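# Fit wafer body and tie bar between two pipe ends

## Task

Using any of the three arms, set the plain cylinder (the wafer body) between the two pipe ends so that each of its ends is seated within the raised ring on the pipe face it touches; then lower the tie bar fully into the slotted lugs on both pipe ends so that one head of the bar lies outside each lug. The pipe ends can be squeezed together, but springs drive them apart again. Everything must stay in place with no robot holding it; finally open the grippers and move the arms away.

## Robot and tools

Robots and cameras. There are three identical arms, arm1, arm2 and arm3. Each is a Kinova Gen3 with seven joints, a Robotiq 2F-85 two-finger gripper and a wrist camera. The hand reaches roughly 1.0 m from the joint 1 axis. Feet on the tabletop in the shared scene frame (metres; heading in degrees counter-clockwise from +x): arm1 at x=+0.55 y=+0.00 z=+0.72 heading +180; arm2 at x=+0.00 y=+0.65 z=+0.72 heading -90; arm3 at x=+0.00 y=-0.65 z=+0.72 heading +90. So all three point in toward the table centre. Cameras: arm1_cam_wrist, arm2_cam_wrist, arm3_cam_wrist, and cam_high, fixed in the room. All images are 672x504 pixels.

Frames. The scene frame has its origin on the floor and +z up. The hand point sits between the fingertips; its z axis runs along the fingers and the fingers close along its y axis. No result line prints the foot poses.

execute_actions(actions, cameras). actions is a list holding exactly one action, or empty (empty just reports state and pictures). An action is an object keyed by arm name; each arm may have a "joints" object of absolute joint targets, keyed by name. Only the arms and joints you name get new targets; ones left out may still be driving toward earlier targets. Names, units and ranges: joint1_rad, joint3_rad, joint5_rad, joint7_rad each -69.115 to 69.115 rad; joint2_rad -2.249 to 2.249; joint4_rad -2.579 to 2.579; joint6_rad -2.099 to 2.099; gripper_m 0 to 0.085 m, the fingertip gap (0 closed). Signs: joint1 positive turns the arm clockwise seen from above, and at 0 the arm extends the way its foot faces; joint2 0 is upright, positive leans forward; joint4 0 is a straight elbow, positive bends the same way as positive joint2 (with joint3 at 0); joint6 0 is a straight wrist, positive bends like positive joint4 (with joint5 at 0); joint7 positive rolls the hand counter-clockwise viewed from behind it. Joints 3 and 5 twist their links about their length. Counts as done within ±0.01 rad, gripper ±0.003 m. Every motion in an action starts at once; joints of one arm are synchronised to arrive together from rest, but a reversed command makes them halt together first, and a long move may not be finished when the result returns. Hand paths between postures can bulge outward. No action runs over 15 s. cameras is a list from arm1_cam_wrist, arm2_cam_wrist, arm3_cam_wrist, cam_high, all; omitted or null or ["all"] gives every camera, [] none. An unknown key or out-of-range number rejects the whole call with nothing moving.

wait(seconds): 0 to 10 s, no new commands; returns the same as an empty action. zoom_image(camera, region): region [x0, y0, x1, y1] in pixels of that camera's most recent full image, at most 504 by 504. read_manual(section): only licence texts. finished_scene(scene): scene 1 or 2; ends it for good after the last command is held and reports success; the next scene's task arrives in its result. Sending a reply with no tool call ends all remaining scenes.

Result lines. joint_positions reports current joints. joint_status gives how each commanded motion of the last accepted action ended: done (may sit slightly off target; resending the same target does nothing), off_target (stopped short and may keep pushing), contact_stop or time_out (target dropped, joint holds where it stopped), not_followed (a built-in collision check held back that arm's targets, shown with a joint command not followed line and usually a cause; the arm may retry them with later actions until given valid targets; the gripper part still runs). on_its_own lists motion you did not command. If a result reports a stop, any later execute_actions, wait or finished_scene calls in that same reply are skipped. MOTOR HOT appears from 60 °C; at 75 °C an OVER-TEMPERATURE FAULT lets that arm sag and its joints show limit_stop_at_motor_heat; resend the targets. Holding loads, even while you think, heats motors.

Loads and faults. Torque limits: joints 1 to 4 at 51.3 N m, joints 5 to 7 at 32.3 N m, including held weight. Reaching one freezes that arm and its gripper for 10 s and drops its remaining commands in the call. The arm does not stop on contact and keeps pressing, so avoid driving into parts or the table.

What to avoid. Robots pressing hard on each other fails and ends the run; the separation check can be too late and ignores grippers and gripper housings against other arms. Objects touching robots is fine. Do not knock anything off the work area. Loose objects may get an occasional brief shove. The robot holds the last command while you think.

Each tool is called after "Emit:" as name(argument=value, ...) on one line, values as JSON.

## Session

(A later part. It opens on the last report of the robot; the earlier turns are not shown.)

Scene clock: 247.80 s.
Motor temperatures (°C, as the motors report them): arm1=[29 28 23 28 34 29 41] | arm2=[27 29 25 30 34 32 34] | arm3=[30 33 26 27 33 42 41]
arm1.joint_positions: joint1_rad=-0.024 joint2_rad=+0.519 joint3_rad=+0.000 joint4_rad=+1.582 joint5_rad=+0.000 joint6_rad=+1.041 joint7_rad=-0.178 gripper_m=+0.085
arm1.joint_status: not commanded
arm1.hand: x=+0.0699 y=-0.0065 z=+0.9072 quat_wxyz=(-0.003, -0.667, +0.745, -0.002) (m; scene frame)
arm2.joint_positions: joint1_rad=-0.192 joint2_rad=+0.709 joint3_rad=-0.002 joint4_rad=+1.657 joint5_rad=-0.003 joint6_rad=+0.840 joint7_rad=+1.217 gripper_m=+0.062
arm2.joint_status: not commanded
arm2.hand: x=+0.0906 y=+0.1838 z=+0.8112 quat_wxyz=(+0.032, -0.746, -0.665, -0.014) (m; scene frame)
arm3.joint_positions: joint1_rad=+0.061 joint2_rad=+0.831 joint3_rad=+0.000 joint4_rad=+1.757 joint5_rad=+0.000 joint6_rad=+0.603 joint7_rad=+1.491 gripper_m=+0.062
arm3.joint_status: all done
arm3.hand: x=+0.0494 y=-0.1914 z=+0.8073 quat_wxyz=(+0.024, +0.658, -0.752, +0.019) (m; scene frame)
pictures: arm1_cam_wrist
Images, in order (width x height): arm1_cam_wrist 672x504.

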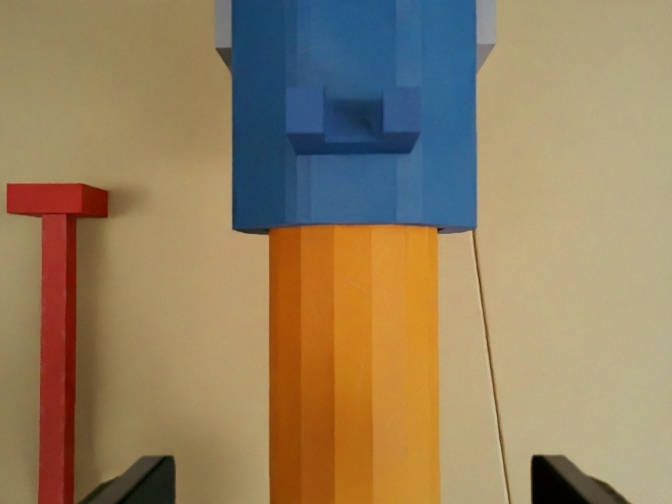

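Emit:
execute_actions(actions=[{"arm1":{"joints":{"joint1_rad":-0.014,"joint7_rad":2.974,"joint2_rad":0.153,"joint4_rad":1.9809,"joint6_rad":1.0077}}}], cameras=[])

Emit:
execute_actions(actions=[{"arm1":{"joints":{"joint2_rad":0.611,"joint4_rad":2.245,"joint6_rad":0.2856}}}], cameras=[])

Emit:
execute_actions(actions=[{"arm1":{"joints":{"gripper_m":0.0}}}], cameras=["arm1_cam_wrist"])

Emit:
execute_actions(actions=[{"arm1":{"joints":{"joint2_rad":0.153,"joint4_rad":1.9809,"joint6_rad":1.0077}}}], cameras=[])

Emit:
execute_actions(actions=[{"arm1":{"joints":{"joint1_rad":-0.019,"joint7_rad":2.969,"joint2_rad":0.4763,"joint4_rad":1.5066,"joint6_rad":1.1587}}}], cameras=[])

Emit:
execute_actions(actions=[{"arm1":{"joints":{"joint2_rad":0.521,"joint4_rad":1.577,"joint6_rad":1.0436}}}], cameras=["arm1_cam_wrist","cam_high"])

Emit:
zoom_image(camera="cam_high", region=[250, 245, 410, 315])

Scene clock: 251.23 s.
Motor temperatures (°C, as the motors report them): arm1=[29 28 23 28 34 29 41] | arm2=[27 29 25 30 34 32 34] | arm3=[30 33 26 27 33 42 41]
arm1.joint_positions: joint1_rad=-0.014 joint2_rad=+0.153 joint3_rad=+0.000 joint4_rad=+1.981 joint5_rad=+0.000 joint6_rad=+1.008 joint7_rad=+2.974 gripper_m=+0.085
arm1.joint_status: all done
arm1.hand: x=+0.2197 y=+0.0073 z=+0.9484 quat_wxyz=(-0.002, -0.745, -0.667, +0.003) (m; scene frame)
arm2.joint_positions: joint1_rad=-0.192 joint2_rad=+0.709 joint3_rad=-0.002 joint4_rad=+1.657 joint5_rad=-0.003 joint6_rad=+0.840 joint7_rad=+1.217 gripper_m=+0.062
arm2.joint_status: not commanded
arm2.hand: x=+0.0906 y=+0.1838 z=+0.8112 quat_wxyz=(+0.032, -0.746, -0.665, -0.014) (m; scene frame)
arm3.joint_positions: joint1_rad=+0.061 joint2_rad=+0.831 joint3_rad=+0.000 joint4_rad=+1.757 joint5_rad=+0.000 joint6_rad=+0.603 joint7_rad=+1.491 gripper_m=+0.062
arm3.joint_status: not commanded
arm3.hand: x=+0.0494 y=-0.1914 z=+0.8073 quat_wxyz=(+0.024, +0.658, -0.752, +0.019) (m; scene frame)
pictures: none
No camera images: the call's "cameras" was empty. Leave "cameras" out to get every camera's image.

Scene clock: 252.90 s.
Motor temperatures (°C, as the motors report them): arm1=[29 28 23 28 34 29 41] | arm2=[27 29 25 30 34 32 34] | arm3=[30 33 26 27 33 42 41]
arm1.joint_positions: joint1_rad=-0.014 joint2_rad=+0.611 joint3_rad=+0.000 joint4_rad=+2.245 joint5_rad=+0.000 joint6_rad=+0.286 joint7_rad=+2.974 gripper_m=+0.085
arm1.joint_status: all done
arm1.hand: x=+0.2192 y=+0.0057 z=+0.7435 quat_wxyz=(-0.002, -0.745, -0.667, +0.003) (m; scene frame)
arm2.joint_positions: joint1_rad=-0.192 joint2_rad=+0.709 joint3_rad=-0.002 joint4_rad=+1.657 joint5_rad=-0.003 joint6_rad=+0.840 joint7_rad=+1.217 gripper_m=+0.062
arm2.joint_status: not commanded
arm2.hand: x=+0.0906 y=+0.1838 z=+0.8112 quat_wxyz=(+0.032, -0.746, -0.665, -0.014) (m; scene frame)
arm3.joint_positions: joint1_rad=+0.061 joint2_rad=+0.831 joint3_rad=+0.000 joint4_rad=+1.757 joint5_rad=+0.000 joint6_rad=+0.603 joint7_rad=+1.491 gripper_m=+0.062
arm3.joint_status: not commanded
arm3.hand: x=+0.0494 y=-0.1914 z=+0.8073 quat_wxyz=(+0.024, +0.658, -0.752, +0.019) (m; scene frame)
pictures: none
No camera images: the call's "cameras" was empty. Leave "cameras" out to get every camera's image.

Scene clock: 254.00 s.
Motor temperatures (°C, as the motors report them): arm1=[29 28 23 28 34 29 41] | arm2=[27 29 25 30 34 32 34] | arm3=[30 33 26 27 33 42 41]
arm1.joint_positions: joint1_rad=-0.014 joint2_rad=+0.610 joint3_rad=+0.000 joint4_rad=+2.245 joint5_rad=+0.000 joint6_rad=+0.286 joint7_rad=+2.974 gripper_m=+0.009
arm1.joint_status: gripper_m off_target (ended at +0.009, target +0.000)
arm1.hand: x=+0.2191 y=+0.0058 z=+0.7438 quat_wxyz=(-0.002, -0.745, -0.667, +0.004) (m; scene frame)
arm2.joint_positions: joint1_rad=-0.192 joint2_rad=+0.709 joint3_rad=-0.002 joint4_rad=+1.657 joint5_rad=-0.003 joint6_rad=+0.840 joint7_rad=+1.217 gripper_m=+0.062
arm2.joint_status: not commanded
arm2.hand: x=+0.0906 y=+0.1838 z=+0.8112 quat_wxyz=(+0.032, -0.746, -0.665, -0.014) (m; scene frame)
arm3.joint_positions: joint1_rad=+0.061 joint2_rad=+0.831 joint3_rad=+0.000 joint4_rad=+1.757 joint5_rad=+0.000 joint6_rad=+0.603 joint7_rad=+1.491 gripper_m=+0.062
arm3.joint_status: not commanded
arm3.hand: x=+0.0494 y=-0.1914 z=+0.8073 quat_wxyz=(+0.024, +0.658, -0.752, +0.019) (m; scene frame)
pictures: arm1_cam_wrist
Images, in order (width x height): arm1_cam_wrist 672x504.

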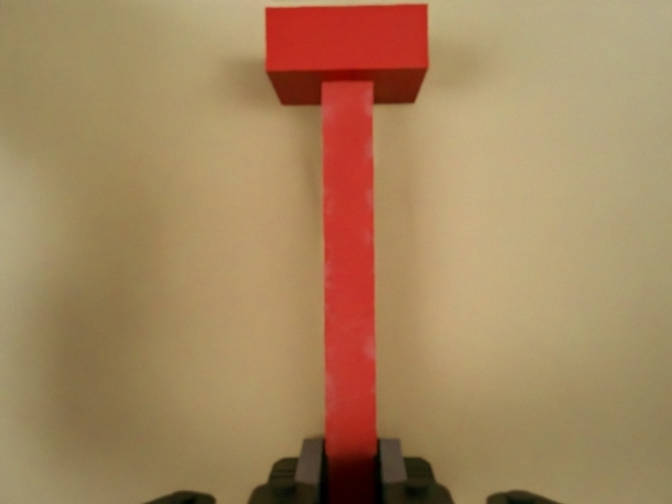

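Scene clock: 255.63 s.
Motor temperatures (°C, as the motors report them): arm1=[29 28 23 28 34 29 41] | arm2=[27 29 25 30 34 32 34] | arm3=[30 33 26 27 33 42 41]
arm1.joint_positions: joint1_rad=-0.014 joint2_rad=+0.154 joint3_rad=+0.000 joint4_rad=+1.981 joint5_rad=+0.000 joint6_rad=+1.008 joint7_rad=+2.974 gripper_m=+0.009
arm1.joint_status: all done
arm1.hand: x=+0.2200 y=+0.0073 z=+0.9480 quat_wxyz=(-0.003, -0.745, -0.667, +0.003) (m; scene frame)
arm2.joint_positions: joint1_rad=-0.192 joint2_rad=+0.709 joint3_rad=-0.002 joint4_rad=+1.657 joint5_rad=-0.003 joint6_rad=+0.840 joint7_rad=+1.217 gripper_m=+0.062
arm2.joint_status: not commanded
arm2.hand: x=+0.0906 y=+0.1838 z=+0.8112 quat_wxyz=(+0.032, -0.746, -0.665, -0.014) (m; scene frame)
arm3.joint_positions: joint1_rad=+0.061 joint2_rad=+0.831 joint3_rad=+0.000 joint4_rad=+1.757 joint5_rad=+0.000 joint6_rad=+0.603 joint7_rad=+1.491 gripper_m=+0.062
arm3.joint_status: not commanded
arm3.hand: x=+0.0494 y=-0.1914 z=+0.8073 quat_wxyz=(+0.024, +0.658, -0.752, +0.019) (m; scene frame)
pictures: none
No camera images: the call's "cameras" was empty. Leave "cameras" out to get every camera's image.

Scene clock: 257.30 s.
Motor temperatures (°C, as the motors report them): arm1=[29 28 23 28 34 29 41] | arm2=[27 29 25 30 34 32 34] | arm3=[30 33 26 27 33 42 41]
arm1.joint_positions: joint1_rad=-0.019 joint2_rad=+0.477 joint3_rad=+0.000 joint4_rad=+1.507 joint5_rad=+0.000 joint6_rad=+1.159 joint7_rad=+2.969 gripper_m=+0.009
arm1.joint_status: all done
arm1.hand: x=+0.0693 y=-0.0038 z=+0.9482 quat_wxyz=(-0.003, -0.745, -0.667, +0.003) (m; scene frame)
arm2.joint_positions: joint1_rad=-0.192 joint2_rad=+0.709 joint3_rad=-0.002 joint4_rad=+1.657 joint5_rad=-0.003 joint6_rad=+0.840 joint7_rad=+1.217 gripper_m=+0.062
arm2.joint_status: not commanded
arm2.hand: x=+0.0906 y=+0.1838 z=+0.8112 quat_wxyz=(+0.032, -0.746, -0.665, -0.014) (m; scene frame)
arm3.joint_positions: joint1_rad=+0.061 joint2_rad=+0.831 joint3_rad=+0.000 joint4_rad=+1.757 joint5_rad=+0.000 joint6_rad=+0.603 joint7_rad=+1.491 gripper_m=+0.062
arm3.joint_status: not commanded
arm3.hand: x=+0.0494 y=-0.1914 z=+0.8073 quat_wxyz=(+0.024, +0.658, -0.752, +0.019) (m; scene frame)
pictures: none
No camera images: the call's "cameras" was empty. Leave "cameras" out to get every camera's image.

Scene clock: 258.13 s.
Motor temperatures (°C, as the motors report them): arm1=[29 28 23 28 34 29 41] | arm2=[27 29 25 29 34 32 34] | arm3=[30 33 26 27 33 42 41]
arm1.joint_positions: joint1_rad=-0.019 joint2_rad=+0.519 joint3_rad=+0.000 joint4_rad=+1.577 joint5_rad=+0.000 joint6_rad=+1.045 joint7_rad=+2.969 gripper_m=+0.009
arm1.joint_status: all done
arm1.hand: x=+0.0687 y=-0.0043 z=+0.9089 quat_wxyz=(-0.002, -0.745, -0.667, +0.004) (m; scene frame)
arm2.joint_positions: joint1_rad=-0.192 joint2_rad=+0.709 joint3_rad=-0.002 joint4_rad=+1.657 joint5_rad=-0.003 joint6_rad=+0.840 joint7_rad=+1.217 gripper_m=+0.062
arm2.joint_status: not commanded
arm2.hand: x=+0.0906 y=+0.1838 z=+0.8112 quat_wxyz=(+0.032, -0.746, -0.665, -0.014) (m; scene frame)
arm3.joint_positions: joint1_rad=+0.061 joint2_rad=+0.831 joint3_rad=+0.000 joint4_rad=+1.757 joint5_rad=+0.000 joint6_rad=+0.603 joint7_rad=+1.491 gripper_m=+0.062
arm3.joint_status: not commanded
arm3.hand: x=+0.0494 y=-0.1914 z=+0.8073 quat_wxyz=(+0.024, +0.658, -0.752, +0.019) (m; scene frame)
pictures: arm1_cam_wrist, cam_high
Images, in order (width x height): arm1_cam_wrist 672x504, cam_high 672x504.

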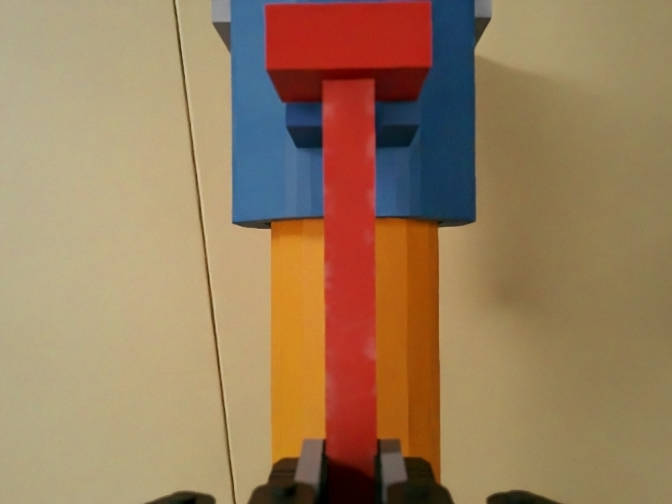

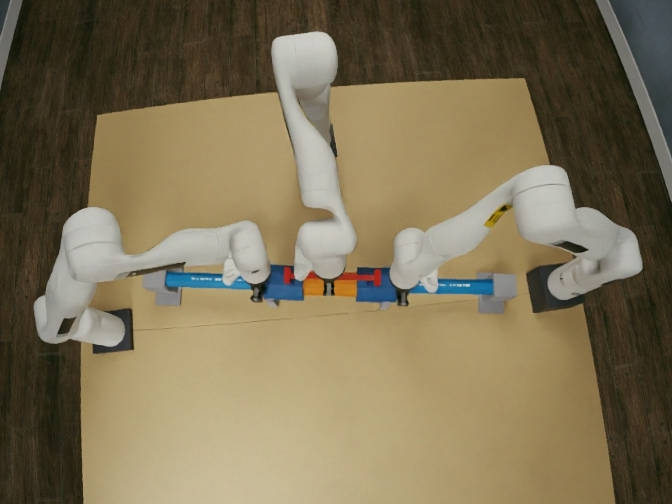

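Region (250, 245, 410, 315) of cam_high's 672x504 image, scaled by 3.150, with more detail than that image has; it fills the top 220 rows of this view, and the rest is white.

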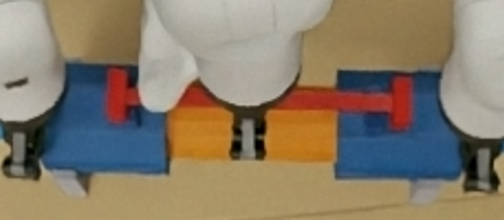

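Emit:
execute_actions(actions=[{"arm1":{"joints":{"joint1_rad":-0.006,"joint7_rad":2.982,"joint2_rad":0.516,"joint4_rad":1.574,"joint6_rad":1.0516}}}], cameras=["arm1_cam_wrist"])

Emit:
execute_actions(actions=[{"arm1":{"joints":{"joint2_rad":0.548,"joint4_rad":1.618,"joint6_rad":0.9756}},"arm3":{"joints":{"joint2_rad":0.845,"joint4_rad":1.705,"joint6_rad":0.545}},"arm2":{"joints":{"joint2_rad":0.72,"joint4_rad":1.63,"joint6_rad":0.80}}}], cameras=["arm1_cam_wrist","cam_high"])

Emit:
zoom_image(camera="cam_high", region=[250, 245, 410, 315])

Scene clock: 258.73 s.
Motor temperatures (°C, as the motors report them): arm1=[29 28 23 28 34 29 41] | arm2=[27 29 25 29 34 32 34] | arm3=[30 32 26 27 33 42 41]
arm1.joint_positions: joint1_rad=-0.006 joint2_rad=+0.517 joint3_rad=+0.000 joint4_rad=+1.575 joint5_rad=+0.000 joint6_rad=+1.052 joint7_rad=+2.982 gripper_m=+0.009
arm1.joint_status: all done
arm1.hand: x=+0.0696 y=+0.0021 z=+0.9101 quat_wxyz=(-0.003, -0.745, -0.667, +0.003) (m; scene frame)
arm2.joint_positions: joint1_rad=-0.192 joint2_rad=+0.709 joint3_rad=-0.002 joint4_rad=+1.657 joint5_rad=-0.003 joint6_rad=+0.840 joint7_rad=+1.217 gripper_m=+0.062
arm2.joint_status: not commanded
arm2.hand: x=+0.0906 y=+0.1838 z=+0.8112 quat_wxyz=(+0.032, -0.746, -0.665, -0.014) (m; scene frame)
arm3.joint_positions: joint1_rad=+0.061 joint2_rad=+0.831 joint3_rad=+0.000 joint4_rad=+1.757 joint5_rad=+0.000 joint6_rad=+0.603 joint7_rad=+1.491 gripper_m=+0.062
arm3.joint_status: not commanded
arm3.hand: x=+0.0494 y=-0.1914 z=+0.8073 quat_wxyz=(+0.024, +0.658, -0.752, +0.019) (m; scene frame)
pictures: arm1_cam_wrist
Images, in order (width x height): arm1_cam_wrist 672x504.

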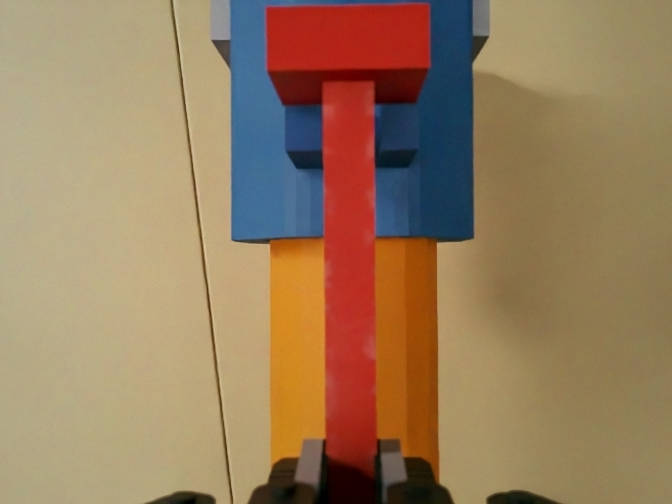

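Scene clock: 260.90 s.
Motor temperatures (°C, as the motors report them): arm1=[29 28 23 28 34 29 41] | arm2=[27 29 25 30 34 32 34] | arm3=[30 32 26 27 33 42 41]
arm1.joint_positions: joint1_rad=-0.003 joint2_rad=+0.541 joint3_rad=+0.003 joint4_rad=+1.616 joint5_rad=+0.002 joint6_rad=+0.978 joint7_rad=+2.982 gripper_m=+0.009
arm1.joint_status: all done
arm1.hand: x=+0.0691 y=+0.0051 z=+0.8876 quat_wxyz=(+0.001, -0.746, -0.666, +0.005) (m; scene frame)
arm2.joint_positions: joint1_rad=-0.192 joint2_rad=+0.707 joint3_rad=-0.003 joint4_rad=+1.662 joint5_rad=-0.004 joint6_rad=+0.843 joint7_rad=+1.216 gripper_m=+0.062
arm2.joint_status: joint2_rad time_out (moved -0.003 of +0.011); joint4_rad time_out (moved +0.006 of -0.027); joint6_rad time_out (moved +0.003 of -0.040)
arm2.hand: x=+0.0906 y=+0.1873 z=+0.8115 quat_wxyz=(+0.035, -0.747, -0.664, -0.016) (m; scene frame)
arm3.joint_positions: joint1_rad=+0.061 joint2_rad=+0.832 joint3_rad=-0.001 joint4_rad=+1.751 joint5_rad=+0.000 joint6_rad=+0.595 joint7_rad=+1.492 gripper_m=+0.062
arm3.joint_status: joint2_rad time_out (moved +0.002 of +0.014); joint4_rad time_out (moved -0.006 of -0.052); joint6_rad time_out (moved -0.008 of -0.058)
arm3.hand: x=+0.0497 y=-0.1859 z=+0.8073 quat_wxyz=(+0.019, +0.659, -0.752, +0.015) (m; scene frame)
pictures: arm1_cam_wrist, cam_high
Images, in order (width x height): arm1_cam_wrist 672x504, cam_high 672x504.

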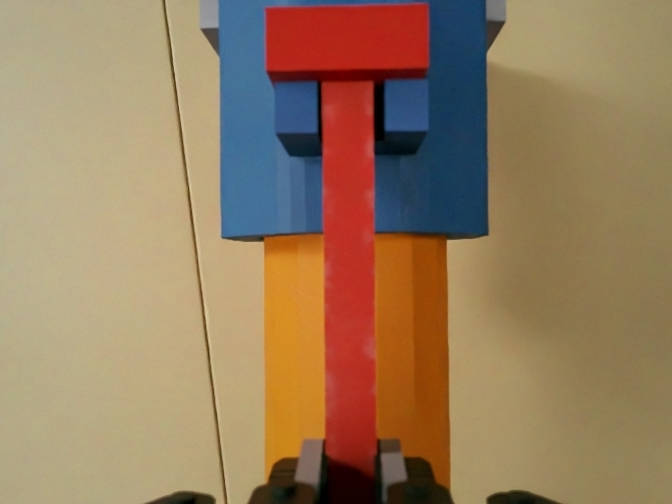

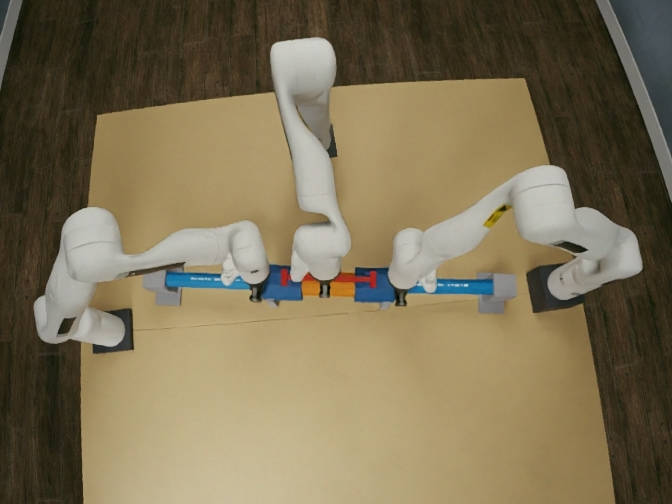

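Region (250, 245, 410, 315) of cam_high's 672x504 image, scaled by 3.150, with more detail than that image has; it fills the top 220 rows of this view, and the rest is white.

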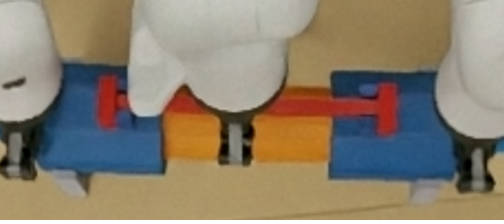

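It went in. Press down further with pushes again.

Emit:
execute_actions(actions=[{"arm1":{"joints":{"joint1_rad":-0.003,"joint7_rad":2.985,"joint2_rad":0.575,"joint4_rad":1.638,"joint6_rad":0.9286}},"arm3":{"joints":{"joint2_rad":0.845,"joint4_rad":1.705,"joint6_rad":0.545}},"arm2":{"joints":{"joint2_rad":0.72,"joint4_rad":1.63,"joint6_rad":0.80}}}], cameras=["arm1_cam_wrist","cam_high"])

Emit:
zoom_image(camera="cam_high", region=[250, 245, 410, 315])

Scene clock: 263.17 s.
Motor temperatures (°C, as the motors report them): arm1=[29 28 23 28 34 29 41] | arm2=[27 29 25 30 34 32 34] | arm3=[30 32 26 27 33 42 41]
arm1.joint_positions: joint1_rad=+0.000 joint2_rad=+0.530 joint3_rad=+0.002 joint4_rad=+1.635 joint5_rad=+0.001 joint6_rad=+0.952 joint7_rad=+2.985 gripper_m=+0.009
arm1.joint_status: joint2_rad time_out (moved -0.011 of +0.034); joint6_rad time_out (moved -0.026 of -0.049); the others done
arm1.hand: x=+0.0685 y=+0.0060 z=+0.8879 quat_wxyz=(+0.007, -0.746, -0.666, +0.013) (m; scene frame)
arm2.joint_positions: joint1_rad=-0.193 joint2_rad=+0.706 joint3_rad=-0.003 joint4_rad=+1.664 joint5_rad=-0.003 joint6_rad=+0.845 joint7_rad=+1.216 gripper_m=+0.062
arm2.joint_status: joint2_rad time_out (moved -0.001 of +0.013); joint4_rad time_out (moved +0.001 of -0.032); joint6_rad time_out (moved +0.002 of -0.043)
arm2.hand: x=+0.0902 y=+0.1885 z=+0.8116 quat_wxyz=(+0.036, -0.746, -0.665, -0.017) (m; scene frame)
arm3.joint_positions: joint1_rad=+0.061 joint2_rad=+0.831 joint3_rad=+0.000 joint4_rad=+1.754 joint5_rad=+0.000 joint6_rad=+0.591 joint7_rad=+1.491 gripper_m=+0.062
arm3.joint_status: joint2_rad time_out (moved -0.001 of +0.013); joint4_rad time_out (moved +0.003 of -0.046); joint6_rad time_out (moved -0.004 of -0.050)
arm3.hand: x=+0.0499 y=-0.1858 z=+0.8074 quat_wxyz=(+0.018, +0.658, -0.752, +0.014) (m; scene frame)
pictures: arm1_cam_wrist, cam_high
Images, in order (width x height): arm1_cam_wrist 672x504, cam_high 672x504.

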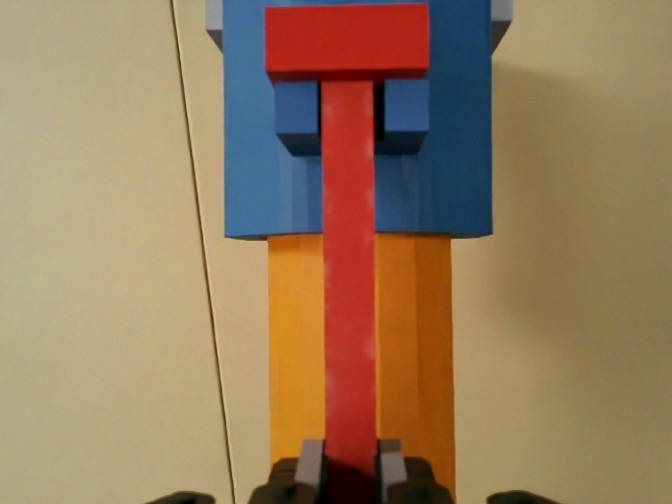

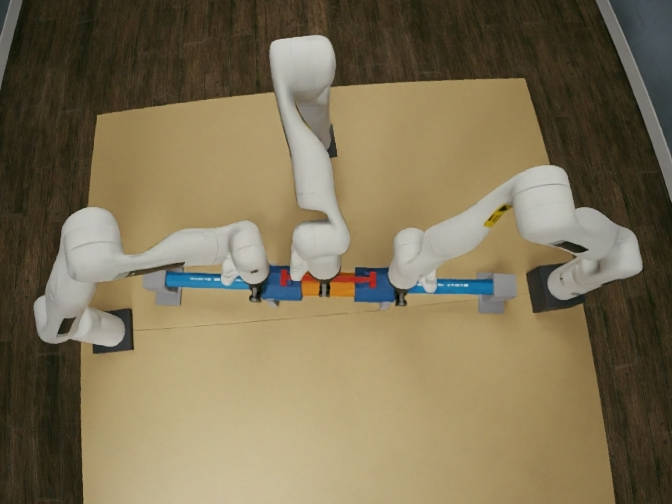

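Region (250, 245, 410, 315) of cam_high's 672x504 image, scaled by 3.150, with more detail than that image has; it fills the top 220 rows of this view, and the rest is white.

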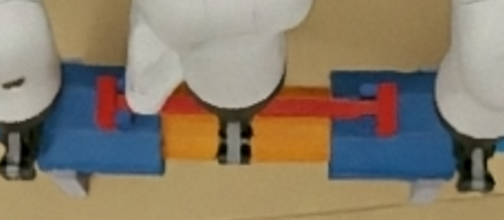

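Bottomed. Release and retreat.

Emit:
execute_actions(actions=[{"arm1":{"joints":{"gripper_m":0.085}}}], cameras=[])

Emit:
execute_actions(actions=[{"arm1":{"joints":{"joint2_rad":0.4763,"joint4_rad":1.5066,"joint6_rad":1.1587}},"arm3":{"joints":{"joint2_rad":0.7828,"joint4_rad":1.8858,"joint6_rad":0.473}},"arm2":{"joints":{"joint2_rad":0.66,"joint4_rad":1.80,"joint6_rad":0.68}}}], cameras=[])

Emit:
execute_actions(actions=[{"arm1":{"joints":{"joint2_rad":0.1,"joint4_rad":2.2,"joint6_rad":0.84}},"arm3":{"joints":{"joint2_rad":0.3,"joint4_rad":2.0,"joint6_rad":0.84}},"arm2":{"joints":{"joint2_rad":0.3,"joint4_rad":2.0,"joint6_rad":0.84}}}], cameras=["cam_high"])

Emit:
zoom_image(camera="cam_high", region=[250, 245, 410, 315])

Scene clock: 264.53 s.
Motor temperatures (°C, as the motors report them): arm1=[29 28 23 28 34 29 41] | arm2=[27 29 25 30 34 32 34] | arm3=[30 32 26 27 33 42 41]
arm1.joint_positions: joint1_rad=-0.001 joint2_rad=+0.532 joint3_rad=+0.000 joint4_rad=+1.635 joint5_rad=+0.000 joint6_rad=+0.951 joint7_rad=+2.985 gripper_m=+0.085
arm1.joint_status: all done
arm1.hand: x=+0.0686 y=+0.0042 z=+0.8870 quat_wxyz=(+0.005, -0.745, -0.667, +0.013) (m; scene frame)
arm2.joint_positions: joint1_rad=-0.193 joint2_rad=+0.706 joint3_rad=-0.003 joint4_rad=+1.664 joint5_rad=-0.003 joint6_rad=+0.845 joint7_rad=+1.216 gripper_m=+0.062
arm2.joint_status: not commanded
arm2.hand: x=+0.0902 y=+0.1885 z=+0.8116 quat_wxyz=(+0.036, -0.746, -0.665, -0.017) (m; scene frame)
arm3.joint_positions: joint1_rad=+0.061 joint2_rad=+0.831 joint3_rad=+0.000 joint4_rad=+1.754 joint5_rad=+0.000 joint6_rad=+0.591 joint7_rad=+1.491 gripper_m=+0.062
arm3.joint_status: not commanded
arm3.hand: x=+0.0499 y=-0.1861 z=+0.8074 quat_wxyz=(+0.019, +0.658, -0.752, +0.014) (m; scene frame)
pictures: none
No camera images: the call's "cameras" was empty. Leave "cameras" out to get every camera's image.

Scene clock: 265.57 s.
Motor temperatures (°C, as the motors report them): arm1=[29 28 23 28 34 29 41] | arm2=[27 29 25 30 34 32 34] | arm3=[30 32 26 27 33 42 41]
arm1.joint_positions: joint1_rad=-0.001 joint2_rad=+0.476 joint3_rad=+0.000 joint4_rad=+1.507 joint5_rad=+0.000 joint6_rad=+1.159 joint7_rad=+2.985 gripper_m=+0.085
arm1.joint_status: all done
arm1.hand: x=+0.0689 y=+0.0047 z=+0.9488 quat_wxyz=(-0.002, -0.745, -0.667, +0.003) (m; scene frame)
arm2.joint_positions: joint1_rad=-0.190 joint2_rad=+0.660 joint3_rad=+0.000 joint4_rad=+1.800 joint5_rad=+0.000 joint6_rad=+0.680 joint7_rad=+1.217 gripper_m=+0.062
arm2.joint_status: all done
arm2.hand: x=+0.0837 y=+0.2002 z=+0.8042 quat_wxyz=(+0.004, -0.747, -0.665, +0.003) (m; scene frame)
arm3.joint_positions: joint1_rad=+0.061 joint2_rad=+0.783 joint3_rad=+0.000 joint4_rad=+1.886 joint5_rad=+0.000 joint6_rad=+0.473 joint7_rad=+1.491 gripper_m=+0.062
arm3.joint_status: all done
arm3.hand: x=+0.0487 y=-0.2122 z=+0.8092 quat_wxyz=(+0.007, +0.658, -0.753, +0.002) (m; scene frame)
pictures: none
No camera images: the call's "cameras" was empty. Leave "cameras" out to get every camera's image.

Scene clock: 267.50 s.
Motor temperatures (°C, as the motors report them): arm1=[29 28 23 28 34 29 41] | arm2=[27 29 25 30 34 32 34] | arm3=[30 32 26 27 33 42 41]
arm1.joint_positions: joint1_rad=-0.001 joint2_rad=+0.100 joint3_rad=+0.000 joint4_rad=+2.200 joint5_rad=+0.000 joint6_rad=+0.840 joint7_rad=+2.985 gripper_m=+0.085
arm1.joint_status: all done
arm1.hand: x=+0.2727 y=+0.0137 z=+0.9094 quat_wxyz=(-0.002, -0.745, -0.667, +0.004) (m; scene frame)
arm2.joint_positions: joint1_rad=-0.190 joint2_rad=+0.300 joint3_rad=+0.000 joint4_rad=+2.000 joint5_rad=+0.000 joint6_rad=+0.840 joint7_rad=+1.217 gripper_m=+0.062
arm2.joint_status: all done
arm2.hand: x=+0.0618 y=+0.2943 z=+0.9091 quat_wxyz=(+0.004, -0.747, -0.665, +0.003) (m; scene frame)
arm3.joint_positions: joint1_rad=+0.061 joint2_rad=+0.300 joint3_rad=+0.000 joint4_rad=+2.000 joint5_rad=+0.000 joint6_rad=+0.840 joint7_rad=+1.491 gripper_m=+0.062
arm3.joint_status: all done
arm3.hand: x=+0.0456 y=-0.2908 z=+0.9842 quat_wxyz=(+0.006, +0.658, -0.753, +0.001) (m; scene frame)
pictures: cam_high
Images, in order (width x height): cam_high 672x504.

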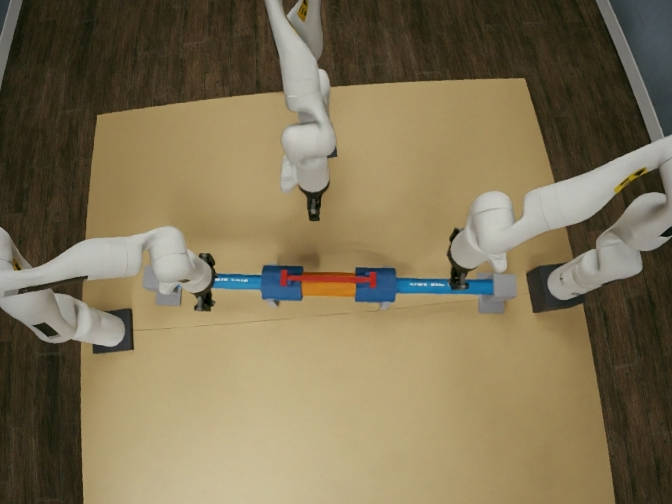

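Region (250, 245, 410, 315) of cam_high's 672x504 image, scaled by 3.150, with more detail than that image has; it fills the top 220 rows of this view, and the rest is white.

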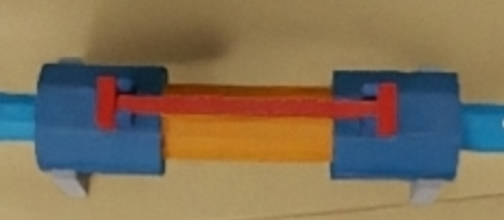

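Emit:
finished_scene(scene=1)

The scene is finished: the task was done.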